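## Task

Carry the orange bin, and no other bin, over the benches to the bench edge where three of the arms are mounted. Set the hook down next to that bin, lying flat on the bench top, with its handle sticking out past that same edge. All other objects must finish on the surface they are resting on now. Nothing counts if it only stays put because a robot is holding it. Finally open the grippers and pull the arms away.

## Robot and tools

Robots: four identical i2rt Big YAM arms named arm1, arm2, arm3 and arm4. Each has six revolute joints, a two-finger gripper and a wrist camera. With joints 1 and 6 at 0 and the hand level and pointing ahead, the wrist camera rides on top of the hand looking toward the fingertips. Maximum reach is roughly 1.0 m from the joint1 axis. Joints move at different speeds, so the hand can sweep an unexpected curve between postures. Cameras: arm1_cam_wrist, arm2_cam_wrist, arm3_cam_wrist, arm4_cam_wrist, plus room_a and room_b fixed in the room. All images are 672x504 pixels.

Frame: one shared scene frame, origin on the floor, +z up. "hand" means the point halfway between the fingertips (URDF link pinch); its z axis runs along the fingers and the fingers close along its y axis. Hand poses depend on each foot's true placement, which is never printed.

execute_actions: argument "actions" is a list holding one action or none (empty list = just report state and images). An action is an object keyed by robot name; each value has one key "joints", an object of absolute joint targets (not offsets) by name. Any subset of names may be given: joint1_rad -2.879 to 2.879 (rotation about the foot, positive counter-clockwise seen from above, 0 = arm extends the way its foot faces); joint2_rad 0 to 3.141 (shoulder, 0 = upper arm pointing back roughly horizontal, increasing raises it then swings it forward); joint3_rad 0 to 3.019 (elbow, 0 = folded, increasing opens); joint4_rad -1.692 to 1.57 (hand pitch, positive tilts fingers up); joint5_rad -1.57 to 1.57 (sideways hand swing, positive toward the arm's right); joint6_rad -2.094 to 2.094 (hand roll, positive clockwise seen from behind); gripper_m 0 to 0.093 metres, the fingertip gap. Angles are radians. Completion tolerances: ±0.045, ±0.14, ±0.09, ±0.055, ±0.03, ±0.035 rad for joints 1-6 and ±0.003 m for the gripper. All commanded motions begin together and may finish at different times. Omitted joints or robots may keep pushing toward earlier targets. Optional "cameras": list of camera names, or "all"/null/omitted for every camera, [] for none; an unknown name rejects the call. Any unknown key or out-of-range value rejects the whole call and nothing moves.

wait: "seconds" 0 to 10; commands nothing new, the simulation keeps running, returns state and images.
zoom_image: "camera" (one of the six) and "region" [x0, y0, x1, y1] in pixels, top-left origin, at most 504x504; works only on full images from the latest result.
read_manual: optional "section" ("licences"); returns licence text only, moves nothing.
finished_scene: "scene" = the number of the current scene; irreversible, reports whether the goal was met and starts the next scene. Call it only once the goal is met, stable, and the arms have released and backed off. A reply with no tool call ends everything.

Reading results: joint_positions gives actual joint values. joint_status gives how each commanded motion of the last accepted action ended. off_target: stopped short and may still push. contact_stop or time_out: the joint dropped the target and holds where it stopped, but a joint that times out may keep a target (at most 0.375, 0.375, 0.113, 0.225, 0.075, 0.3 rad away for joints 1-6) and keep pushing; on_its_own lists such joints and anything not commanded this call, where "held at" is the held target, not the position. To relieve a push, command the joint its reported position. "joint command not followed" (often with a "cause:" line) means a self/inter-arm collision check blocked that arm's joint targets; named joints read not_followed, gripper targets still execute, and the blocked targets may be retried on later actions until replaced by acceptable ones. Calls without an action never show this line. A later call in the same reply is skipped if an earlier one reports a stop. Very small target changes may not move a joint; a joint carrying weight sags.

Heat: holding loads (even while you think) warms motors. MOTOR HOT appears from 85 °C; at 100 °C an OVER-TEMPERATURE FAULT drops that arm and its gripper until cooled, and its unfinished keys read limit_stop_at_motor_heat; resend those targets afterwards. Some heat persists into the next scene.

Cautions: the arms do not stop on contact and can push very hard. Avoid strong squeezes or presses, robot-to-robot contact (a hard press between arms ends the run; the collision check ignores fingers, gripper housings and wrist cameras and may be late), drops, slips and slams. Never knock objects off the work area or onto the floor. Loose objects may occasionally get nudged by outside disturbances. While you think the robots hold the last command. Fewer seconds of robot motion is better.

Each tool is called after "Emit:" by a JSON object that holds its "op" and its "data".

## Session

Emit:
{"op": "execute_actions", "data": {"actions": []}}

Scene clock: 0.00 s.
Motor temperatures (°C, as the motors report them): arm1=[21 21 19 21 20 21] | arm2=[19 19 20 20 22 19] | arm3=[19 19 21 19 20 21] | arm4=[21 21 19 22 21 19]
arm1.joint_positions: joint1_rad=+0.423 joint2_rad=+0.354 joint3_rad=+1.606 joint4_rad=-1.580 joint5_rad=+0.175 joint6_rad=+0.578 gripper_m=+0.095
arm1.joint_status: not commanded
arm1.hand: x=-1.1546 y=-0.5584 z=+1.3376 quat_wxyz=(-0.256, +0.458, -0.670, -0.526) (m; scene frame)
arm2.joint_positions: joint1_rad=-0.687 joint2_rad=+0.585 joint3_rad=+1.505 joint4_rad=-1.548 joint5_rad=+0.056 joint6_rad=+0.783 gripper_m=+0.094
arm2.joint_status: not commanded
arm2.hand: x=-0.1384 y=-0.4671 z=+1.2905 quat_wxyz=(-0.307, +0.069, -0.886, -0.341) (m; scene frame)
arm3.joint_positions: joint1_rad=+0.692 joint2_rad=+0.256 joint3_rad=+1.682 joint4_rad=-1.466 joint5_rad=-0.027 joint6_rad=-0.057 gripper_m=+0.094
arm3.joint_status: not commanded
arm3.hand: x=+0.7259 y=-0.6150 z=+1.3900 quat_wxyz=(-0.250, +0.688, -0.217, -0.646) (m; scene frame)
arm4.joint_positions: joint1_rad=+0.680 joint2_rad=+0.376 joint3_rad=+1.425 joint4_rad=-1.329 joint5_rad=-0.174 joint6_rad=-0.478 gripper_m=+0.095
arm4.joint_status: not commanded
arm4.hand: x=+0.7976 y=+1.7121 z=+1.3615 quat_wxyz=(-0.496, -0.142, -0.784, +0.344) (m; scene frame)
pictures: arm1_cam_wrist, arm2_cam_wrist, arm3_cam_wrist, arm4_cam_wrist, room_a, room_b
Images, in order (width x height): arm1_cam_wrist 672x504, arm2_cam_wrist 672x504, arm3_cam_wrist 672x504, arm4_cam_wrist 672x504, room_a 672x504, room_b 672x504.

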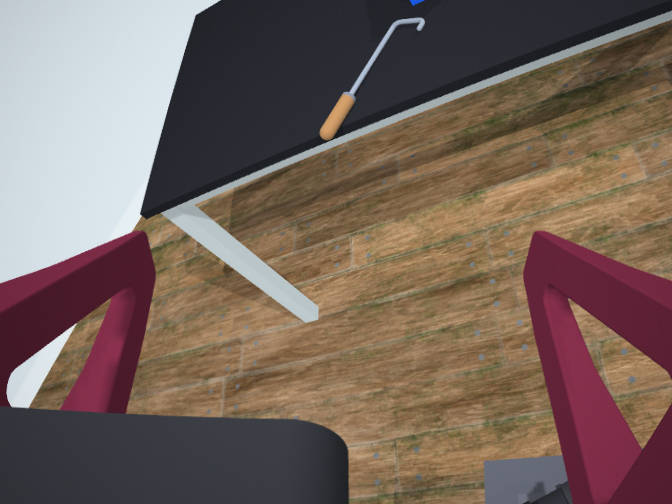

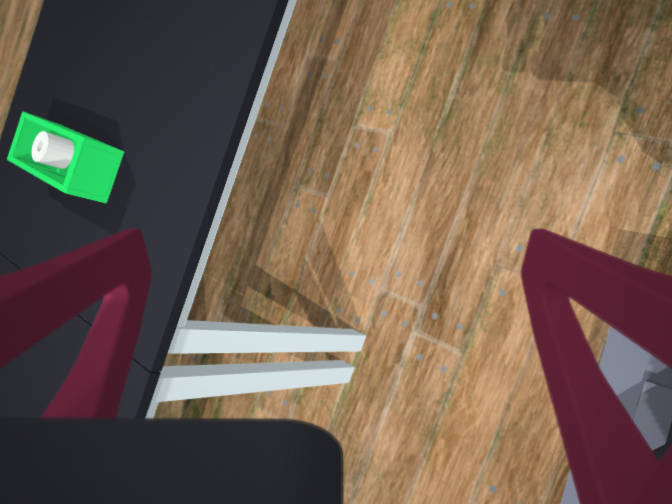

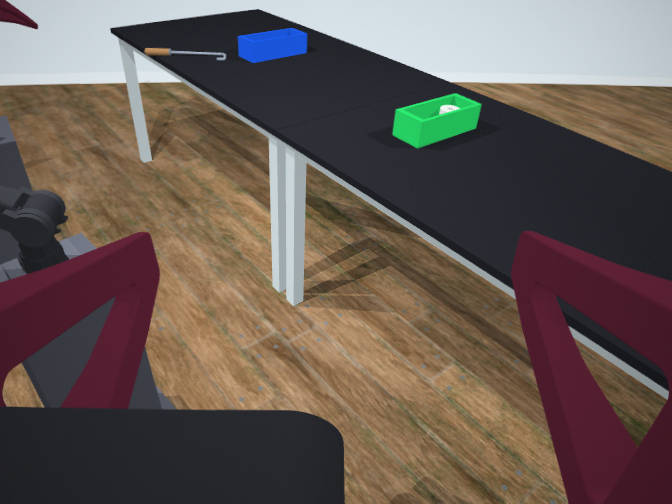

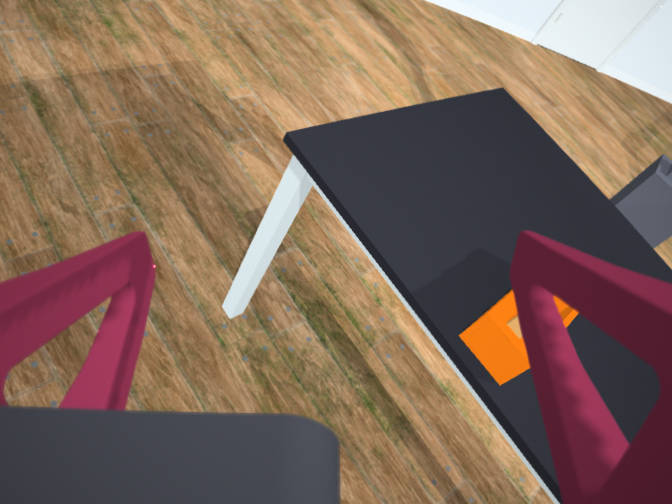

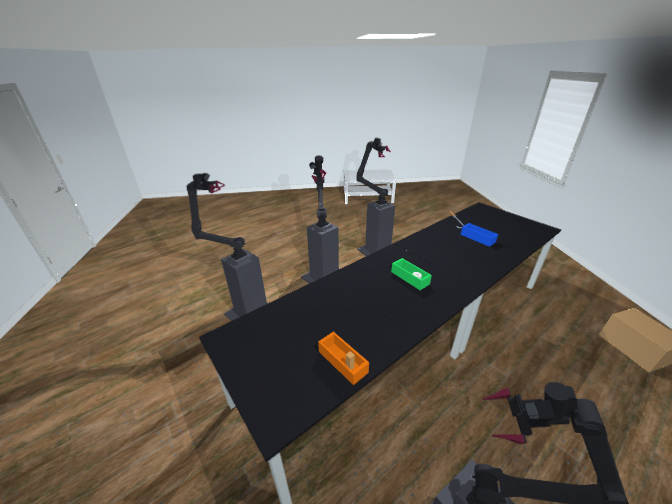

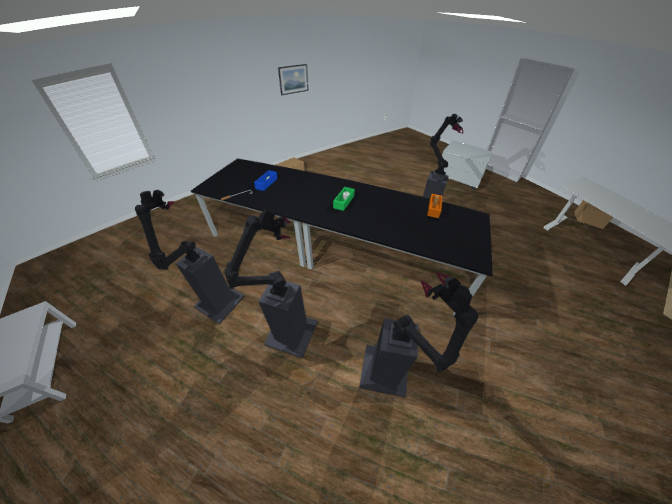

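Emit:
{"op": "zoom_image", "data": {"camera": "room_a", "region": [170, 150, 590, 504]}}

Emit:
{"op": "zoom_image", "data": {"camera": "room_b", "region": [160, 130, 520, 370]}}

Emit:
{"op": "zoom_image", "data": {"camera": "arm1_cam_wrist", "region": [280, 0, 480, 150]}}

Region (170, 150, 590, 504) of room_a's 672x504 image, scaled by 1.200, with more detail than that image has; it fills the top 425 rows of this view, and the rest is white.

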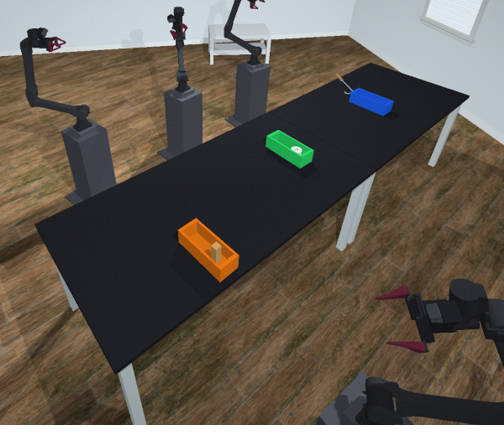

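Region (160, 130, 520, 370) of room_b's 672x504 image, scaled by 1.400, with more detail than that image has.

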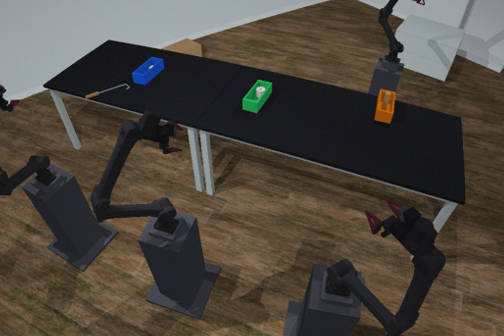

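Region (280, 0, 480, 150) of arm1_cam_wrist's 672x504 image, scaled by 2.520, with more detail than that image has; it fills the top 378 rows of this view, and the rest is white.

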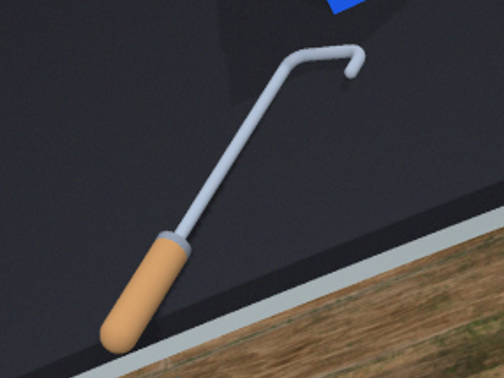

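Emit:
{"op": "execute_actions", "data": {"actions": [{"arm1":{"joints":{"joint1_rad":0.3,"joint2_rad":1.5,"joint3_rad":1.8,"joint4_rad":-0.95,"joint5_rad":0,"joint6_rad":0}},"arm2":{"joints":{"joint1_rad":-0.1,"joint2_rad":1.5,"joint3_rad":1.8,"joint4_rad":-0.95,"joint5_rad":0,"joint6_rad":0}},"arm3":{"joints":{"joint1_rad":-0.18,"joint2_rad":1.5,"joint3_rad":1.8,"joint4_rad":-0.7,"joint5_rad":0,"joint6_rad":0}},"arm4":{"joints":{"joint1_rad":0.2,"joint2_rad":1.5,"joint3_rad":1.8,"joint4_rad":-0.95,"joint5_rad":0,"joint6_rad":0}}}]}}

Scene clock: 22.50 s.
Motor temperatures (°C, as the motors report them): arm1=[21 22 21 21 20 21] | arm2=[19 19 23 21 22 19] | arm3=[19 21 22 19 20 21] | arm4=[21 21 22 23 21 19]
arm1.joint_positions: joint1_rad=+0.300 joint2_rad=+1.492 joint3_rad=+1.783 joint4_rad=-0.970 joint5_rad=+0.003 joint6_rad=+0.017 gripper_m=+0.095
arm1.joint_status: all done
arm1.hand: x=-1.2976 y=-0.0023 z=+1.1959 quat_wxyz=(-0.269, +0.696, -0.574, -0.336) (m; scene frame)
arm2.joint_positions: joint1_rad=-0.098 joint2_rad=+1.500 joint3_rad=+1.771 joint4_rad=-0.974 joint5_rad=+0.001 joint6_rad=+0.012 gripper_m=+0.094
arm2.joint_status: all done
arm2.hand: x=-0.2403 y=+0.0148 z=+1.1994 quat_wxyz=(-0.300, +0.632, -0.646, -0.305) (m; scene frame)
arm3.joint_positions: joint1_rad=-0.187 joint2_rad=+1.516 joint3_rad=+1.781 joint4_rad=-0.728 joint5_rad=-0.003 joint6_rad=-0.009 gripper_m=+0.094
arm3.joint_status: all done
arm3.hand: x=+0.7153 y=+0.0637 z=+1.2361 quat_wxyz=(-0.378, +0.601, -0.599, -0.370) (m; scene frame)
arm4.joint_positions: joint1_rad=+0.210 joint2_rad=+1.484 joint3_rad=+1.763 joint4_rad=-0.950 joint5_rad=-0.003 joint6_rad=-0.015 gripper_m=+0.095
arm4.joint_status: all done
arm4.hand: x=+0.7889 y=+1.1823 z=+1.2313 quat_wxyz=(-0.327, -0.587, -0.682, +0.287) (m; scene frame)
pictures: arm1_cam_wrist, arm2_cam_wrist, arm3_cam_wrist, arm4_cam_wrist, room_a, room_b
Images, in order (width x height): arm1_cam_wrist 672x504, arm2_cam_wrist 672x504, arm3_cam_wrist 672x504, arm4_cam_wrist 672x504, room_a 672x504, room_b 672x504.

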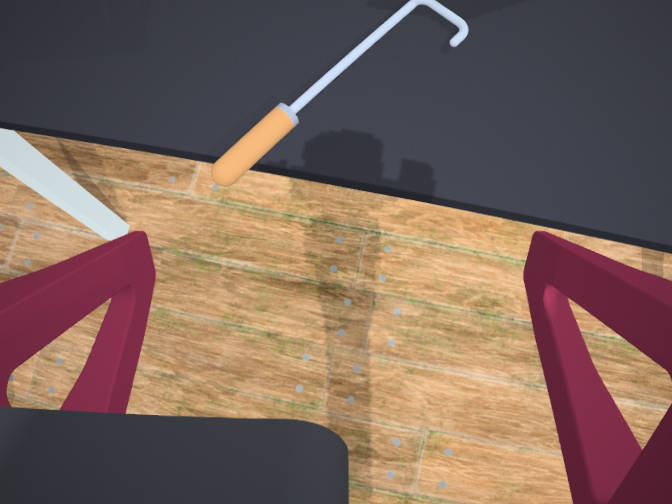

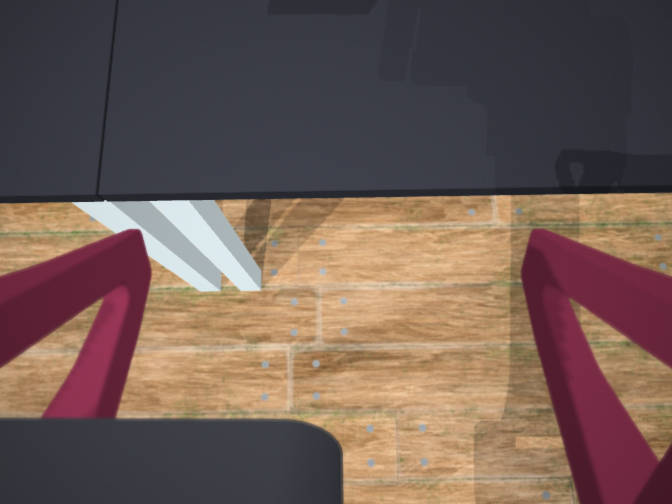

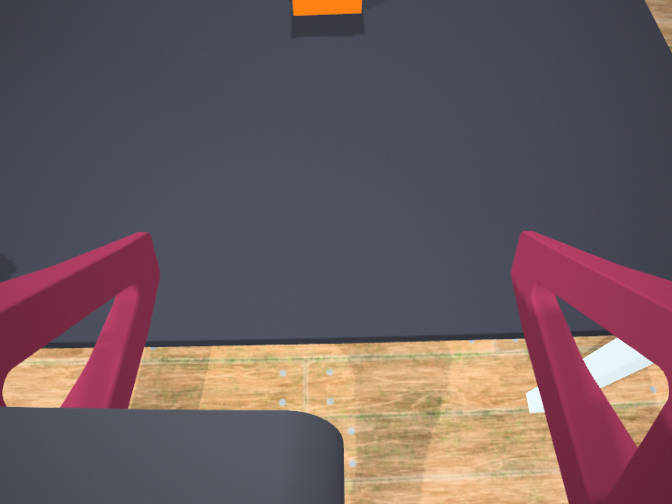

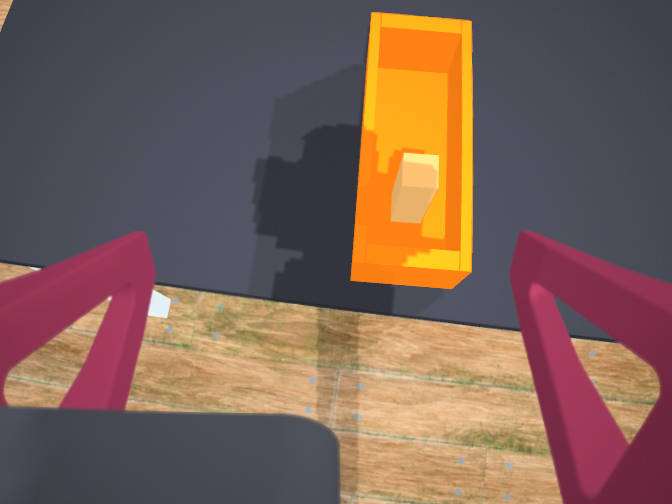

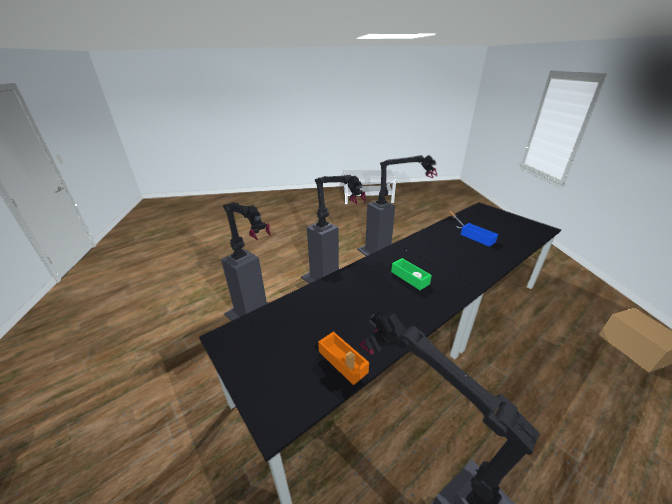

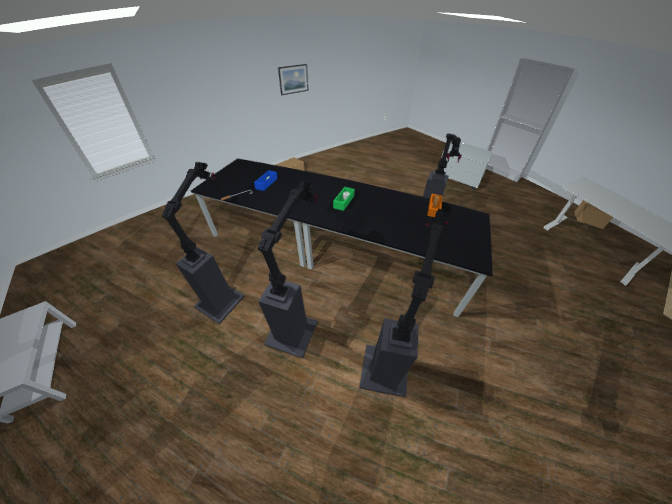

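Emit:
{"op": "execute_actions", "data": {"actions": [{"arm1":{"joints":{"joint1_rad":0.563,"joint2_rad":2.44,"joint3_rad":2.25,"joint4_rad":-0.58,"joint5_rad":0.84,"joint6_rad":0.655}},"arm4":{"joints":{"joint1_rad":0.085,"joint2_rad":1.9,"joint3_rad":0.87,"joint4_rad":0.76}}}], "cameras": ["arm1_cam_wrist","arm4_cam_wrist","room_a","room_b"]}}

Scene clock: 47.67 s.
Motor temperatures (°C, as the motors report them): arm1=[21 24 28 21 20 21] | arm2=[19 20 28 21 22 19] | arm3=[19 22 27 19 20 21] | arm4=[21 22 27 23 21 19]
arm1.joint_positions: joint1_rad=+0.564 joint2_rad=+2.439 joint3_rad=+2.221 joint4_rad=-0.572 joint5_rad=+0.842 joint6_rad=+0.644 gripper_m=+0.095
arm1.joint_status: all done
arm1.hand: x=-1.4470 y=+0.2185 z=+0.8339 quat_wxyz=(-0.447, +0.425, -0.746, -0.253) (m; scene frame)
arm2.joint_positions: joint1_rad=-0.098 joint2_rad=+1.500 joint3_rad=+1.771 joint4_rad=-0.974 joint5_rad=+0.001 joint6_rad=+0.012 gripper_m=+0.094
arm2.joint_status: not commanded
arm2.hand: x=-0.2403 y=+0.0148 z=+1.1994 quat_wxyz=(-0.300, +0.632, -0.646, -0.305) (m; scene frame)
arm3.joint_positions: joint1_rad=-0.187 joint2_rad=+1.516 joint3_rad=+1.781 joint4_rad=-0.728 joint5_rad=-0.003 joint6_rad=-0.009 gripper_m=+0.094
arm3.joint_status: not commanded
arm3.hand: x=+0.7153 y=+0.0637 z=+1.2361 quat_wxyz=(-0.378, +0.601, -0.599, -0.370) (m; scene frame)
arm4.joint_positions: joint1_rad=+0.075 joint2_rad=+1.888 joint3_rad=+0.877 joint4_rad=+0.746 joint5_rad=-0.001 joint6_rad=-0.014 gripper_m=+0.095
arm4.joint_status: all done
arm4.hand: x=+0.7062 y=+1.1484 z=+0.8454 quat_wxyz=(-0.427, -0.558, -0.565, +0.432) (m; scene frame)
pictures: arm1_cam_wrist, arm4_cam_wrist, room_a, room_b
Images, in order (width x height): arm1_cam_wrist 672x504, arm4_cam_wrist 672x504, room_a 672x504, room_b 672x504.

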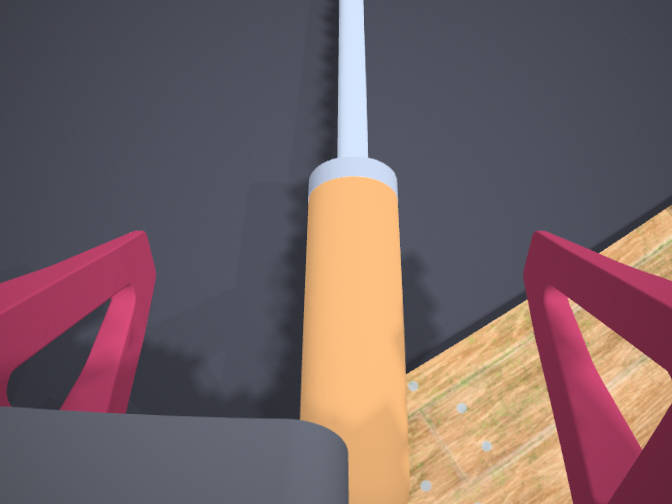

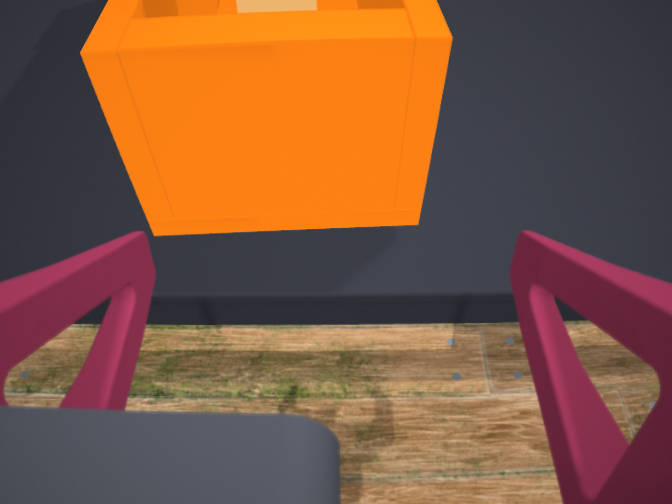

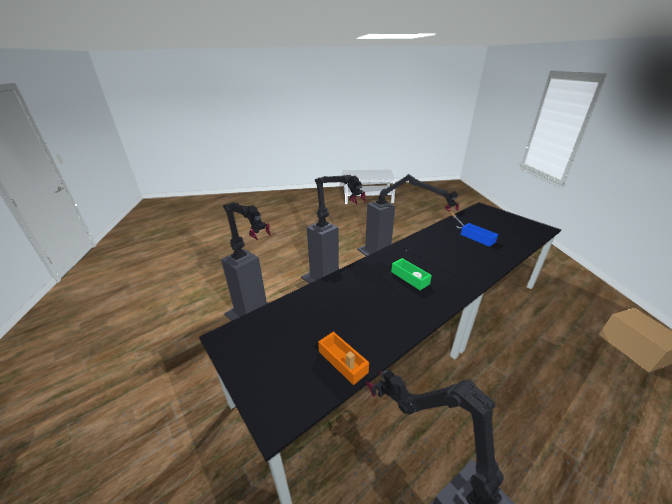

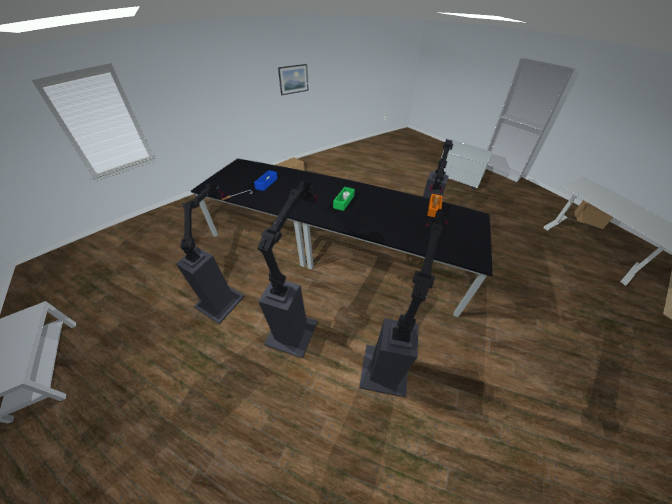

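Emit:
{"op": "execute_actions", "data": {"actions": [{"arm1":{"joints":{"joint2_rad":2.495,"joint4_rad":-0.55}},"arm4":{"joints":{"joint1_rad":0.105,"joint2_rad":2.02,"joint3_rad":1.11,"joint4_rad":0.63,"gripper_m":0.07}},"arm2":{"joints":{"joint1_rad":-0.1,"joint2_rad":1.3,"joint3_rad":1.2,"joint4_rad":-0.5}},"arm3":{"joints":{"joint2_rad":1.3,"joint3_rad":1.2,"joint4_rad":-0.2}}}], "cameras": ["arm1_cam_wrist","arm4_cam_wrist"]}}

Scene clock: 57.90 s.
Motor temperatures (°C, as the motors report them): arm1=[21 27 30 21 20 21] | arm2=[19 20 28 21 22 19] | arm3=[19 22 27 19 20 21] | arm4=[21 23 25 23 21 19]
arm1.joint_positions: joint1_rad=+0.564 joint2_rad=+2.494 joint3_rad=+2.221 joint4_rad=-0.568 joint5_rad=+0.842 joint6_rad=+0.644 gripper_m=+0.095
arm1.joint_status: all done
arm1.hand: x=-1.4461 y=+0.2167 z=+0.7890 quat_wxyz=(-0.446, +0.438, -0.746, -0.231) (m; scene frame)
arm2.joint_positions: joint1_rad=-0.098 joint2_rad=+1.313 joint3_rad=+1.185 joint4_rad=-0.525 joint5_rad=+0.001 joint6_rad=+0.012 gripper_m=+0.094
arm2.joint_status: all done
arm2.hand: x=-0.2414 y=-0.0360 z=+1.0584 quat_wxyz=(-0.316, +0.624, -0.638, -0.321) (m; scene frame)
arm3.joint_positions: joint1_rad=-0.187 joint2_rad=+1.305 joint3_rad=+1.199 joint4_rad=-0.229 joint5_rad=-0.003 joint6_rad=-0.009 gripper_m=+0.094
arm3.joint_status: all done
arm3.hand: x=+0.7152 y=+0.0068 z=+1.1255 quat_wxyz=(-0.415, +0.577, -0.574, -0.407) (m; scene frame)
arm4.joint_positions: joint1_rad=+0.095 joint2_rad=+2.017 joint3_rad=+1.084 joint4_rad=+0.636 joint5_rad=-0.001 joint6_rad=-0.014 gripper_m=+0.070
arm4.joint_status: all done
arm4.hand: x=+0.7208 y=+1.0839 z=+0.8286 quat_wxyz=(-0.423, -0.559, -0.578, +0.418) (m; scene frame)
pictures: arm1_cam_wrist, arm4_cam_wrist
Images, in order (width x height): arm1_cam_wrist 672x504, arm4_cam_wrist 672x504.

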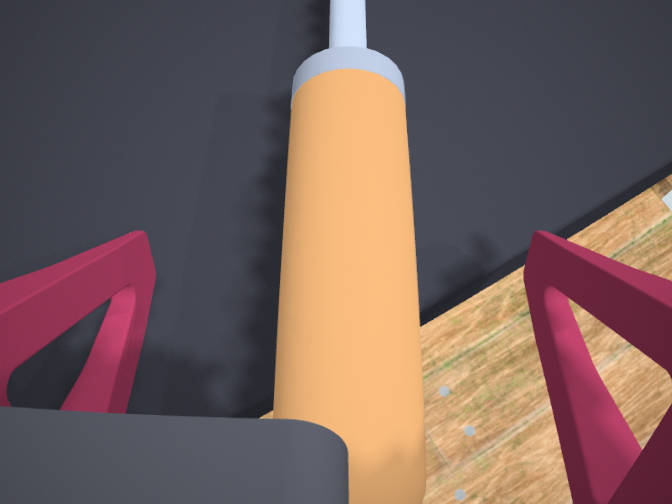

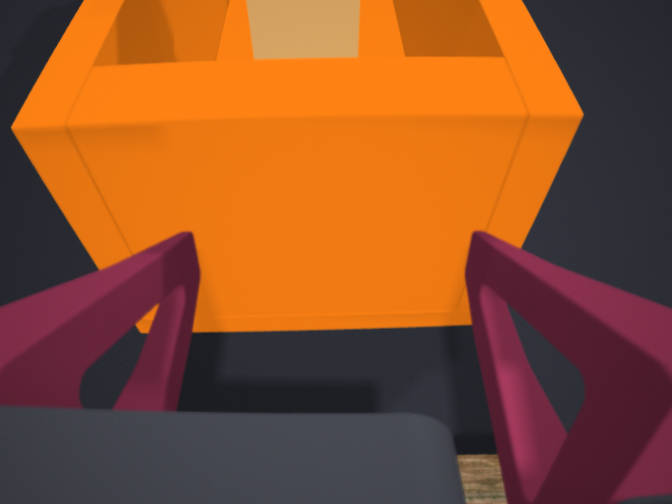

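Emit:
{"op": "execute_actions", "data": {"actions": [{"arm1":{"joints":{"joint2_rad":2.507,"gripper_m":0.02}},"arm4":{"joints":{"joint2_rad":2.17,"joint3_rad":1.38,"joint4_rad":0.5}}}], "cameras": ["arm1_cam_wrist","arm4_cam_wrist"]}}

Scene clock: 63.13 s.
Motor temperatures (°C, as the motors report them): arm1=[21 28 30 21 20 21] | arm2=[19 20 28 21 22 19] | arm3=[19 22 27 19 20 21] | arm4=[21 23 25 23 21 19]
arm1.joint_positions: joint1_rad=+0.564 joint2_rad=+2.494 joint3_rad=+2.221 joint4_rad=-0.568 joint5_rad=+0.842 joint6_rad=+0.644 gripper_m=+0.030
arm1.joint_status: gripper_m off_target (ended at +0.030, target +0.020); the others done
arm1.hand: x=-1.4461 y=+0.2167 z=+0.7890 quat_wxyz=(-0.446, +0.438, -0.746, -0.231) (m; scene frame)
arm2.joint_positions: joint1_rad=-0.098 joint2_rad=+1.313 joint3_rad=+1.185 joint4_rad=-0.525 joint5_rad=+0.001 joint6_rad=+0.012 gripper_m=+0.094
arm2.joint_status: not commanded
arm2.hand: x=-0.2414 y=-0.0360 z=+1.0584 quat_wxyz=(-0.316, +0.624, -0.638, -0.321) (m; scene frame)
arm3.joint_positions: joint1_rad=-0.187 joint2_rad=+1.305 joint3_rad=+1.199 joint4_rad=-0.229 joint5_rad=-0.003 joint6_rad=-0.009 gripper_m=+0.094
arm3.joint_status: not commanded
arm3.hand: x=+0.7152 y=+0.0068 z=+1.1255 quat_wxyz=(-0.415, +0.577, -0.574, -0.407) (m; scene frame)
arm4.joint_positions: joint1_rad=+0.095 joint2_rad=+2.162 joint3_rad=+1.343 joint4_rad=+0.506 joint5_rad=-0.001 joint6_rad=-0.014 gripper_m=+0.070
arm4.joint_status: all done
arm4.hand: x=+0.7223 y=+1.0091 z=+0.8168 quat_wxyz=(-0.418, -0.562, -0.581, +0.414) (m; scene frame)
pictures: arm1_cam_wrist, arm4_cam_wrist
Images, in order (width x height): arm1_cam_wrist 672x504, arm4_cam_wrist 672x504.

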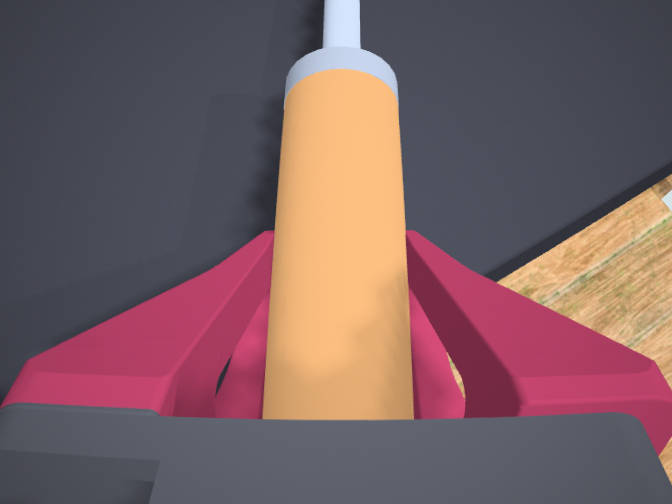

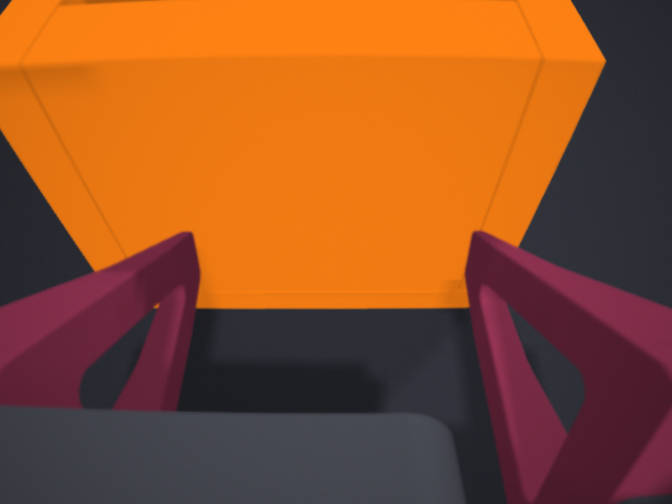

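Emit:
{"op": "execute_actions", "data": {"actions": [{"arm1":{"joints":{"joint2_rad":2.27}},"arm4":{"joints":{"joint2_rad":2.31,"joint3_rad":1.72,"joint4_rad":0.33}}}], "cameras": ["arm1_cam_wrist"]}}

Emit:
{"op": "execute_actions", "data": {"actions": [{"arm1":{"joints":{"joint1_rad":-0.538,"joint2_rad":2.3,"joint3_rad":2.28,"joint4_rad":-0.34,"joint5_rad":-0.537,"joint6_rad":-0.347}},"arm2":{"joints":{"joint1_rad":-0.3}},"arm4":{"joints":{"joint2_rad":2.48,"joint3_rad":2.06,"joint4_rad":0.16}}}], "cameras": ["arm1_cam_wrist","arm4_cam_wrist","room_b"]}}

Scene clock: 70.43 s.
Motor temperatures (°C, as the motors report them): arm1=[21 29 31 21 20 21] | arm2=[19 20 28 21 22 19] | arm3=[19 22 27 19 20 21] | arm4=[21 24 25 23 21 19]
arm1.joint_positions: joint1_rad=+0.564 joint2_rad=+2.269 joint3_rad=+2.221 joint4_rad=-0.568 joint5_rad=+0.836 joint6_rad=+0.644 gripper_m=+0.030
arm1.joint_status: all done
arm1.hand: x=-1.4451 y=+0.2117 z=+0.9763 quat_wxyz=(-0.446, +0.381, -0.741, -0.328) (m; scene frame)
arm2.joint_positions: joint1_rad=-0.098 joint2_rad=+1.313 joint3_rad=+1.185 joint4_rad=-0.525 joint5_rad=+0.001 joint6_rad=+0.012 gripper_m=+0.094
arm2.joint_status: not commanded
arm2.hand: x=-0.2414 y=-0.0360 z=+1.0584 quat_wxyz=(-0.316, +0.624, -0.638, -0.321) (m; scene frame)
arm3.joint_positions: joint1_rad=-0.187 joint2_rad=+1.305 joint3_rad=+1.199 joint4_rad=-0.229 joint5_rad=-0.003 joint6_rad=-0.009 gripper_m=+0.094
arm3.joint_status: not commanded
arm3.hand: x=+0.7152 y=+0.0068 z=+1.1255 quat_wxyz=(-0.415, +0.577, -0.574, -0.407) (m; scene frame)
arm4.joint_positions: joint1_rad=+0.095 joint2_rad=+2.300 joint3_rad=+1.685 joint4_rad=+0.334 joint5_rad=-0.001 joint6_rad=-0.014 gripper_m=+0.070
arm4.joint_status: all done
arm4.hand: x=+0.7240 y=+0.9200 z=+0.8438 quat_wxyz=(-0.427, -0.555, -0.574, +0.423) (m; scene frame)
pictures: arm1_cam_wrist
Images, in order (width x height): arm1_cam_wrist 672x504.

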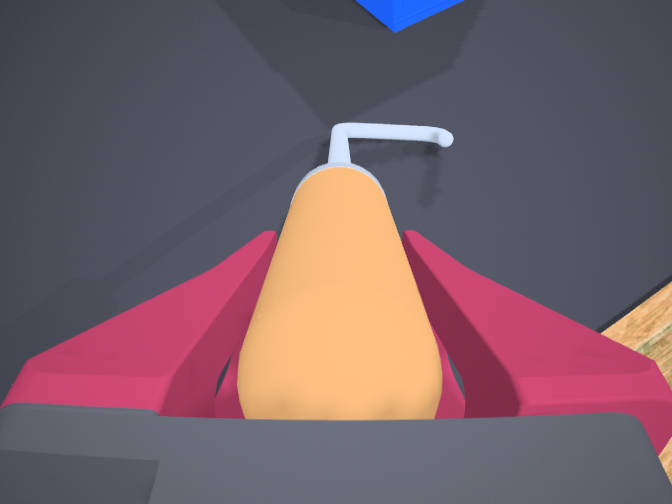

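Scene clock: 73.30 s.
Motor temperatures (°C, as the motors report them): arm1=[21 29 32 21 20 21] | arm2=[19 20 28 21 22 19] | arm3=[19 22 27 19 20 21] | arm4=[21 25 26 23 21 19]
arm1.joint_positions: joint1_rad=-0.548 joint2_rad=+2.323 joint3_rad=+2.224 joint4_rad=-0.354 joint5_rad=-0.533 joint6_rad=-0.330 gripper_m=+0.030
arm1.joint_status: all done
arm1.hand: x=-0.6971 y=+0.1762 z=+0.9539 quat_wxyz=(-0.423, +0.595, -0.578, -0.365) (m; scene frame)
arm2.joint_positions: joint1_rad=-0.308 joint2_rad=+1.313 joint3_rad=+1.185 joint4_rad=-0.525 joint5_rad=+0.002 joint6_rad=+0.011 gripper_m=+0.094
arm2.joint_status: all done
arm2.hand: x=-0.1232 y=-0.0494 z=+1.0576 quat_wxyz=(-0.347, +0.554, -0.700, -0.286) (m; scene frame)
arm3.joint_positions: joint1_rad=-0.187 joint2_rad=+1.305 joint3_rad=+1.199 joint4_rad=-0.229 joint5_rad=-0.003 joint6_rad=-0.009 gripper_m=+0.094
arm3.joint_status: not commanded
arm3.hand: x=+0.7152 y=+0.0068 z=+1.1255 quat_wxyz=(-0.415, +0.577, -0.574, -0.407) (m; scene frame)
arm4.joint_positions: joint1_rad=+0.095 joint2_rad=+2.471 joint3_rad=+2.017 joint4_rad=+0.164 joint5_rad=-0.001 joint6_rad=-0.014 gripper_m=+0.070
arm4.joint_status: all done
arm4.hand: x=+0.7254 y=+0.8535 z=+0.8395 quat_wxyz=(-0.425, -0.557, -0.576, +0.420) (m; scene frame)
pictures: arm1_cam_wrist, arm4_cam_wrist, room_b
Images, in order (width x height): arm1_cam_wrist 672x504, arm4_cam_wrist 672x504, room_b 672x504.

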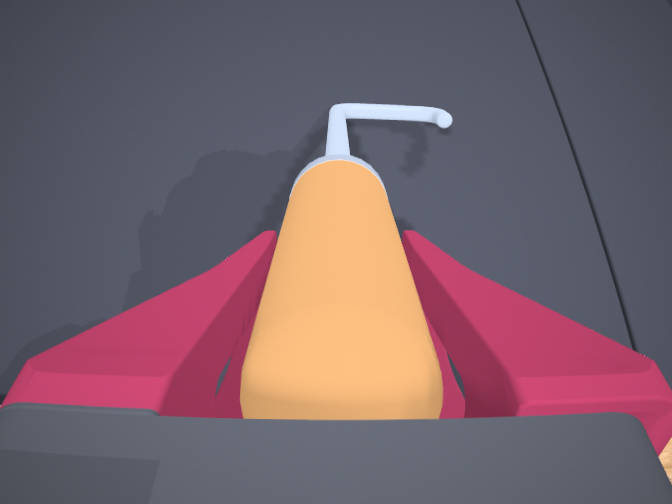

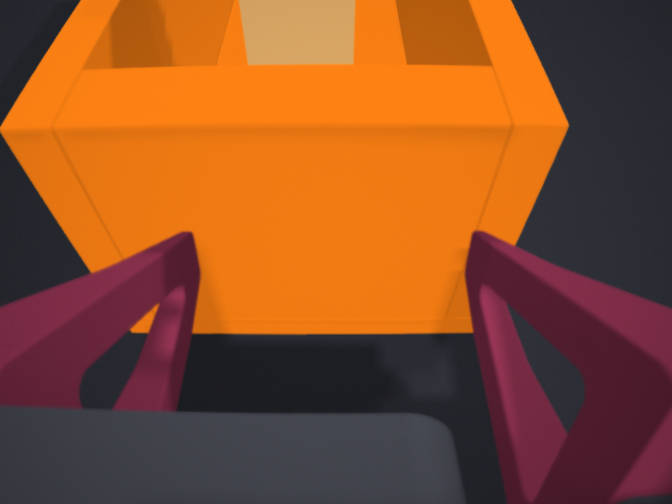

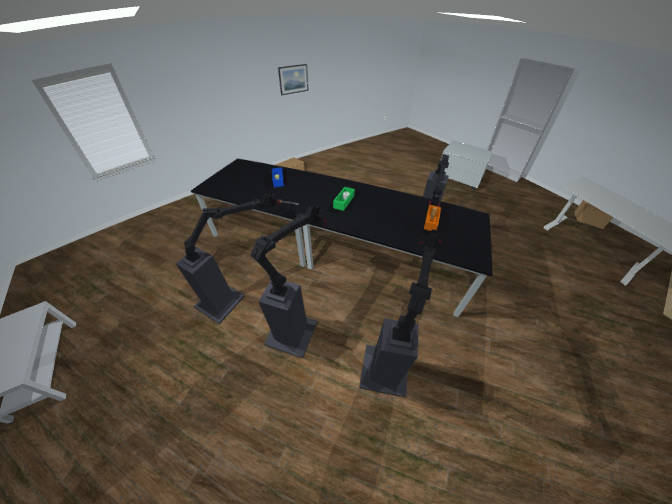

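Emit:
{"op": "execute_actions", "data": {"actions": [{"arm1":{"joints":{"joint2_rad":2.49}},"arm4":{"joints":{"joint2_rad":2.66,"joint3_rad":2.42,"joint4_rad":-0.02}}}], "cameras": ["arm1_cam_wrist","arm4_cam_wrist"]}}

Scene clock: 76.57 s.
Motor temperatures (°C, as the motors report them): arm1=[21 29 33 21 20 21] | arm2=[19 20 29 21 22 19] | arm3=[19 22 27 19 20 21] | arm4=[21 26 27 23 21 19]
arm1.joint_positions: joint1_rad=-0.548 joint2_rad=+2.514 joint3_rad=+2.239 joint4_rad=-0.344 joint5_rad=-0.533 joint6_rad=-0.340 gripper_m=+0.030
arm1.joint_status: all done
arm1.hand: x=-0.6931 y=+0.1815 z=+0.7927 quat_wxyz=(-0.354, +0.606, -0.619, -0.353) (m; scene frame)
arm2.joint_positions: joint1_rad=-0.308 joint2_rad=+1.313 joint3_rad=+1.185 joint4_rad=-0.525 joint5_rad=+0.002 joint6_rad=+0.011 gripper_m=+0.094
arm2.joint_status: not commanded
arm2.hand: x=-0.1232 y=-0.0494 z=+1.0576 quat_wxyz=(-0.347, +0.554, -0.700, -0.286) (m; scene frame)
arm3.joint_positions: joint1_rad=-0.187 joint2_rad=+1.305 joint3_rad=+1.199 joint4_rad=-0.229 joint5_rad=-0.003 joint6_rad=-0.009 gripper_m=+0.094
arm3.joint_status: not commanded
arm3.hand: x=+0.7152 y=+0.0068 z=+1.1255 quat_wxyz=(-0.415, +0.577, -0.574, -0.407) (m; scene frame)
arm4.joint_positions: joint1_rad=+0.095 joint2_rad=+2.649 joint3_rad=+2.375 joint4_rad=-0.016 joint5_rad=-0.001 joint6_rad=-0.014 gripper_m=+0.070
arm4.joint_status: all done
arm4.hand: x=+0.7264 y=+0.8022 z=+0.8407 quat_wxyz=(-0.425, -0.557, -0.576, +0.420) (m; scene frame)
pictures: arm1_cam_wrist, arm4_cam_wrist
Images, in order (width x height): arm1_cam_wrist 672x504, arm4_cam_wrist 672x504.

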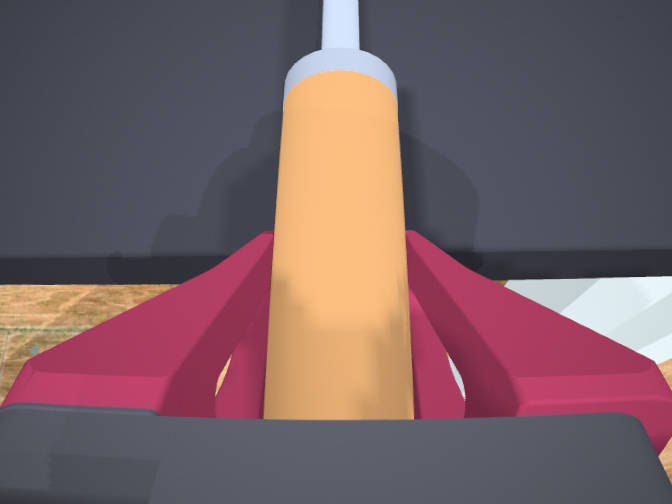

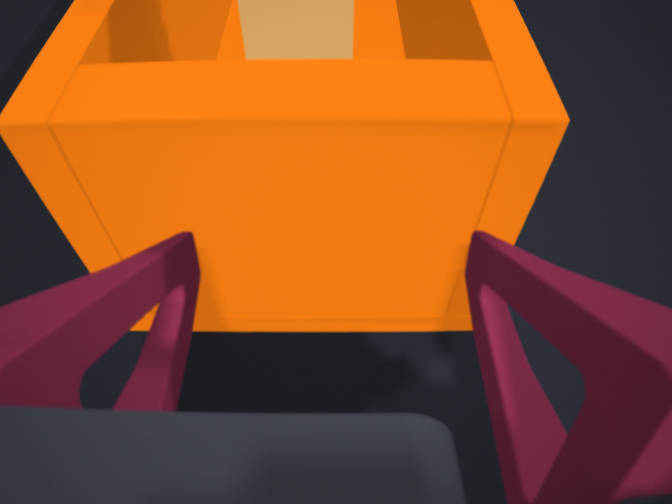

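Emit:
{"op": "execute_actions", "data": {"actions": [{"arm1":{"joints":{"gripper_m":0.08}},"arm4":{"joints":{"joint2_rad":2.3,"joint3_rad":1.75,"joint4_rad":0.3}},"arm2":{"joints":{"joint1_rad":0.0,"joint4_rad":0.3,"joint5_rad":0.723,"joint6_rad":1.57}}}], "cameras": []}}

Emit:
{"op": "execute_actions", "data": {"actions": [{"arm1":{"joints":{"joint2_rad":2.2}},"arm4":{"joints":{"joint2_rad":1.2,"joint3_rad":1.0,"joint4_rad":0.0}}}], "cameras": []}}

Emit:
{"op": "execute_actions", "data": {"actions": [{"arm1":{"joints":{"joint1_rad":0.6,"joint2_rad":1.0,"joint3_rad":1.0,"joint5_rad":0,"joint6_rad":0}},"arm2":{"joints":{"joint1_rad":0.622,"joint2_rad":2.0,"joint3_rad":1.3,"joint4_rad":0.84}}}], "cameras": []}}

Emit:
{"op": "execute_actions", "data": {"actions": [{"arm2":{"joints":{"joint2_rad":2.42,"joint3_rad":1.6,"joint4_rad":0.85}}}], "cameras": ["arm2_cam_wrist","room_b"]}}

Scene clock: 84.03 s.
Motor temperatures (°C, as the motors report them): arm1=[21 31 34 21 20 21] | arm2=[19 20 29 21 22 19] | arm3=[19 22 27 19 20 21] | arm4=[21 27 28 23 21 19]
arm1.joint_positions: joint1_rad=-0.547 joint2_rad=+2.504 joint3_rad=+2.239 joint4_rad=-0.344 joint5_rad=-0.535 joint6_rad=-0.340 gripper_m=+0.080
arm1.joint_status: all done
arm1.hand: x=-0.6942 y=+0.1828 z=+0.8020 quat_wxyz=(-0.358, +0.607, -0.615, -0.354) (m; scene frame)
arm2.joint_positions: joint1_rad=+0.007 joint2_rad=+1.313 joint3_rad=+1.185 joint4_rad=+0.275 joint5_rad=+0.720 joint6_rad=+1.558 gripper_m=+0.094
arm2.joint_status: all done
arm2.hand: x=-0.1873 y=-0.0249 z=+1.2374 quat_wxyz=(-0.196, -0.236, -0.619, -0.723) (m; scene frame)
arm3.joint_positions: joint1_rad=-0.187 joint2_rad=+1.305 joint3_rad=+1.199 joint4_rad=-0.229 joint5_rad=-0.003 joint6_rad=-0.009 gripper_m=+0.094
arm3.joint_status: not commanded
arm3.hand: x=+0.7152 y=+0.0068 z=+1.1255 quat_wxyz=(-0.415, +0.577, -0.574, -0.407) (m; scene frame)
arm4.joint_positions: joint1_rad=+0.095 joint2_rad=+2.299 joint3_rad=+1.737 joint4_rad=+0.301 joint5_rad=-0.001 joint6_rad=-0.014 gripper_m=+0.070
arm4.joint_status: all done
arm4.hand: x=+0.7242 y=+0.9078 z=+0.8658 quat_wxyz=(-0.433, -0.551, -0.570, +0.429) (m; scene frame)
pictures: none
No camera images: the call's "cameras" was empty. Leave "cameras" out to get every camera's image.

Scene clock: 85.77 s.
Motor temperatures (°C, as the motors report them): arm1=[21 31 34 21 20 21] | arm2=[19 20 29 21 22 19] | arm3=[19 22 27 19 20 21] | arm4=[21 27 27 23 21 19]
arm1.joint_positions: joint1_rad=-0.547 joint2_rad=+2.212 joint3_rad=+2.266 joint4_rad=-0.344 joint5_rad=-0.536 joint6_rad=-0.340 gripper_m=+0.080
arm1.joint_status: all done
arm1.hand: x=-0.7066 y=+0.1666 z=+1.0787 quat_wxyz=(-0.489, +0.587, -0.528, -0.372) (m; scene frame)
arm2.joint_positions: joint1_rad=+0.007 joint2_rad=+1.313 joint3_rad=+1.185 joint4_rad=+0.275 joint5_rad=+0.720 joint6_rad=+1.558 gripper_m=+0.094
arm2.joint_status: not commanded
arm2.hand: x=-0.1873 y=-0.0249 z=+1.2374 quat_wxyz=(-0.196, -0.236, -0.619, -0.723) (m; scene frame)
arm3.joint_positions: joint1_rad=-0.187 joint2_rad=+1.305 joint3_rad=+1.199 joint4_rad=-0.229 joint5_rad=-0.003 joint6_rad=-0.009 gripper_m=+0.094
arm3.joint_status: not commanded
arm3.hand: x=+0.7152 y=+0.0068 z=+1.1255 quat_wxyz=(-0.415, +0.577, -0.574, -0.407) (m; scene frame)
arm4.joint_positions: joint1_rad=+0.095 joint2_rad=+1.184 joint3_rad=+1.003 joint4_rad=+0.005 joint5_rad=-0.001 joint6_rad=-0.014 gripper_m=+0.070
arm4.joint_status: all done
arm4.hand: x=+0.7172 y=+1.2334 z=+1.1598 quat_wxyz=(-0.456, -0.533, -0.551, +0.452) (m; scene frame)
pictures: none
No camera images: the call's "cameras" was empty. Leave "cameras" out to get every camera's image.

Scene clock: 87.53 s.
Motor temperatures (°C, as the motors report them): arm1=[21 30 34 21 20 21] | arm2=[19 20 29 21 22 19] | arm3=[19 22 27 19 20 21] | arm4=[21 26 27 23 21 19]
arm1.joint_positions: joint1_rad=+0.600 joint2_rad=+1.003 joint3_rad=+1.004 joint4_rad=-0.344 joint5_rad=-0.002 joint6_rad=-0.017 gripper_m=+0.080
arm1.joint_status: all done
arm1.hand: x=-1.4083 y=-0.1789 z=+1.1319 quat_wxyz=(-0.296, +0.709, -0.407, -0.495) (m; scene frame)
arm2.joint_positions: joint1_rad=+0.621 joint2_rad=+2.018 joint3_rad=+1.285 joint4_rad=+0.817 joint5_rad=+0.721 joint6_rad=+1.560 gripper_m=+0.094
arm2.joint_status: all done
arm2.hand: x=-0.6392 y=+0.0300 z=+0.9489 quat_wxyz=(+0.014, -0.020, -0.678, -0.734) (m; scene frame)
arm3.joint_positions: joint1_rad=-0.187 joint2_rad=+1.305 joint3_rad=+1.199 joint4_rad=-0.229 joint5_rad=-0.003 joint6_rad=-0.009 gripper_m=+0.094
arm3.joint_status: not commanded
arm3.hand: x=+0.7152 y=+0.0068 z=+1.1255 quat_wxyz=(-0.415, +0.577, -0.574, -0.407) (m; scene frame)
arm4.joint_positions: joint1_rad=+0.095 joint2_rad=+1.184 joint3_rad=+1.003 joint4_rad=+0.005 joint5_rad=-0.001 joint6_rad=-0.014 gripper_m=+0.070
arm4.joint_status: not commanded
arm4.hand: x=+0.7172 y=+1.2334 z=+1.1598 quat_wxyz=(-0.456, -0.533, -0.551, +0.452) (m; scene frame)
pictures: none
No camera images: the call's "cameras" was empty. Leave "cameras" out to get every camera's image.

Scene clock: 88.93 s.
Motor temperatures (°C, as the motors report them): arm1=[21 30 34 21 20 21] | arm2=[19 20 29 21 22 19] | arm3=[19 22 27 19 20 21] | arm4=[21 26 27 23 21 19]
arm1.joint_positions: joint1_rad=+0.600 joint2_rad=+1.003 joint3_rad=+1.004 joint4_rad=-0.344 joint5_rad=-0.002 joint6_rad=-0.017 gripper_m=+0.080
arm1.joint_status: not commanded
arm1.hand: x=-1.4083 y=-0.1789 z=+1.1319 quat_wxyz=(-0.295, +0.708, -0.407, -0.495) (m; scene frame)
arm2.joint_positions: joint1_rad=+0.621 joint2_rad=+2.442 joint3_rad=+1.564 joint4_rad=+0.834 joint5_rad=+0.723 joint6_rad=+1.560 gripper_m=+0.094
arm2.joint_status: all done
arm2.hand: x=-0.6850 y=+0.0852 z=+0.7659 quat_wxyz=(-0.016, +0.008, -0.713, -0.701) (m; scene frame)
arm3.joint_positions: joint1_rad=-0.187 joint2_rad=+1.305 joint3_rad=+1.199 joint4_rad=-0.229 joint5_rad=-0.003 joint6_rad=-0.009 gripper_m=+0.094
arm3.joint_status: not commanded
arm3.hand: x=+0.7152 y=+0.0068 z=+1.1255 quat_wxyz=(-0.415, +0.577, -0.574, -0.407) (m; scene frame)
arm4.joint_positions: joint1_rad=+0.095 joint2_rad=+1.184 joint3_rad=+1.003 joint4_rad=+0.005 joint5_rad=-0.001 joint6_rad=-0.014 gripper_m=+0.070
arm4.joint_status: not commanded
arm4.hand: x=+0.7172 y=+1.2334 z=+1.1598 quat_wxyz=(-0.456, -0.533, -0.551, +0.452) (m; scene frame)
pictures: arm2_cam_wrist, room_b
Images, in order (width x height): arm2_cam_wrist 672x504, room_b 672x504.

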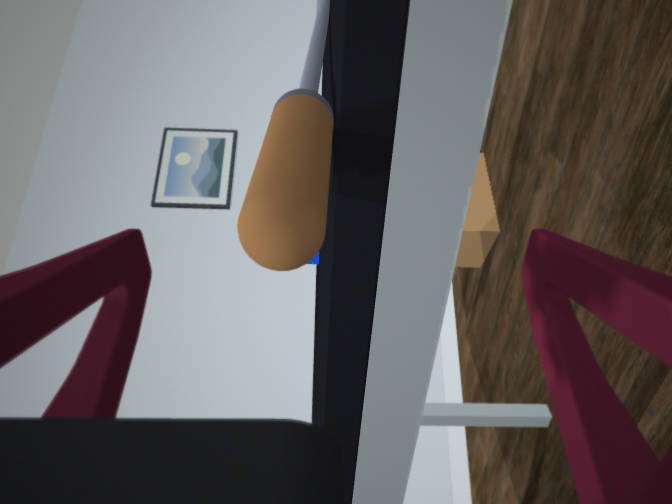

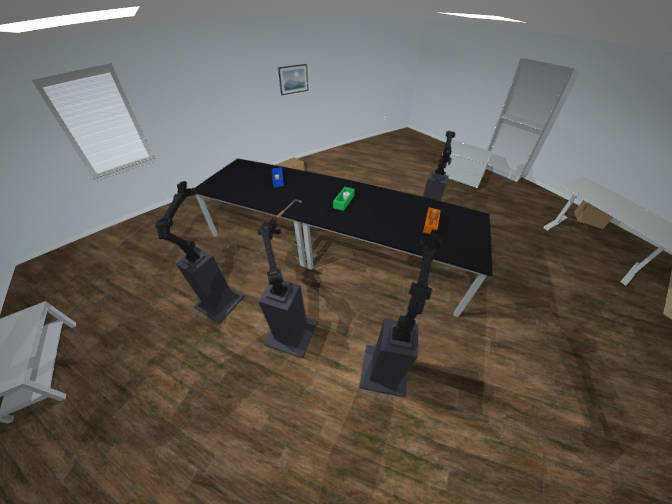

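Emit:
{"op": "execute_actions", "data": {"actions": [{"arm2":{"joints":{"joint1_rad":0.576,"joint2_rad":2.58,"joint3_rad":2.0,"joint4_rad":0.64,"joint5_rad":0.677}}}], "cameras": ["arm2_cam_wrist"]}}

Scene clock: 92.90 s.
Motor temperatures (°C, as the motors report them): arm1=[21 28 33 21 20 21] | arm2=[19 21 29 21 22 19] | arm3=[19 22 27 19 20 21] | arm4=[21 25 27 23 21 19]
arm1.joint_positions: joint1_rad=+0.600 joint2_rad=+1.003 joint3_rad=+1.004 joint4_rad=-0.344 joint5_rad=-0.002 joint6_rad=-0.017 gripper_m=+0.080
arm1.joint_status: not commanded
arm1.hand: x=-1.4083 y=-0.1789 z=+1.1319 quat_wxyz=(-0.295, +0.708, -0.407, -0.495) (m; scene frame)
arm2.joint_positions: joint1_rad=+0.573 joint2_rad=+2.584 joint3_rad=+1.965 joint4_rad=+0.652 joint5_rad=+0.679 joint6_rad=+1.560 gripper_m=+0.094
arm2.joint_status: all done
arm2.hand: x=-0.7149 y=+0.1769 z=+0.8059 quat_wxyz=(+0.000, -0.010, -0.692, -0.722) (m; scene frame)
arm3.joint_positions: joint1_rad=-0.187 joint2_rad=+1.305 joint3_rad=+1.199 joint4_rad=-0.229 joint5_rad=-0.003 joint6_rad=-0.009 gripper_m=+0.094
arm3.joint_status: not commanded
arm3.hand: x=+0.7152 y=+0.0068 z=+1.1255 quat_wxyz=(-0.415, +0.577, -0.574, -0.407) (m; scene frame)
arm4.joint_positions: joint1_rad=+0.095 joint2_rad=+1.184 joint3_rad=+1.003 joint4_rad=+0.005 joint5_rad=-0.001 joint6_rad=-0.014 gripper_m=+0.070
arm4.joint_status: not commanded
arm4.hand: x=+0.7172 y=+1.2334 z=+1.1598 quat_wxyz=(-0.456, -0.533, -0.551, +0.452) (m; scene frame)
pictures: arm2_cam_wrist
Images, in order (width x height): arm2_cam_wrist 672x504.

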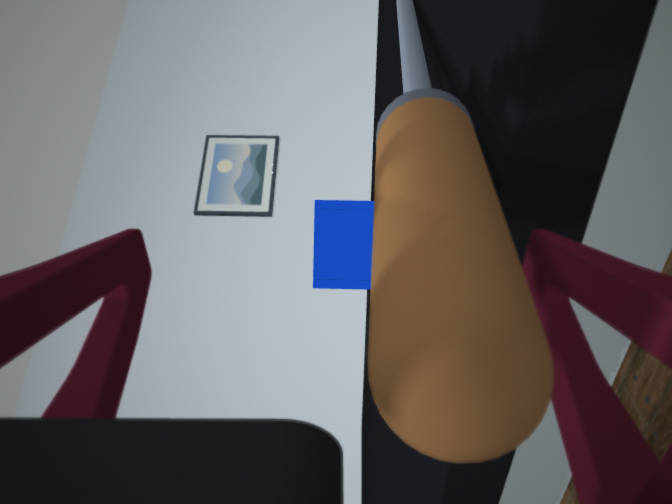

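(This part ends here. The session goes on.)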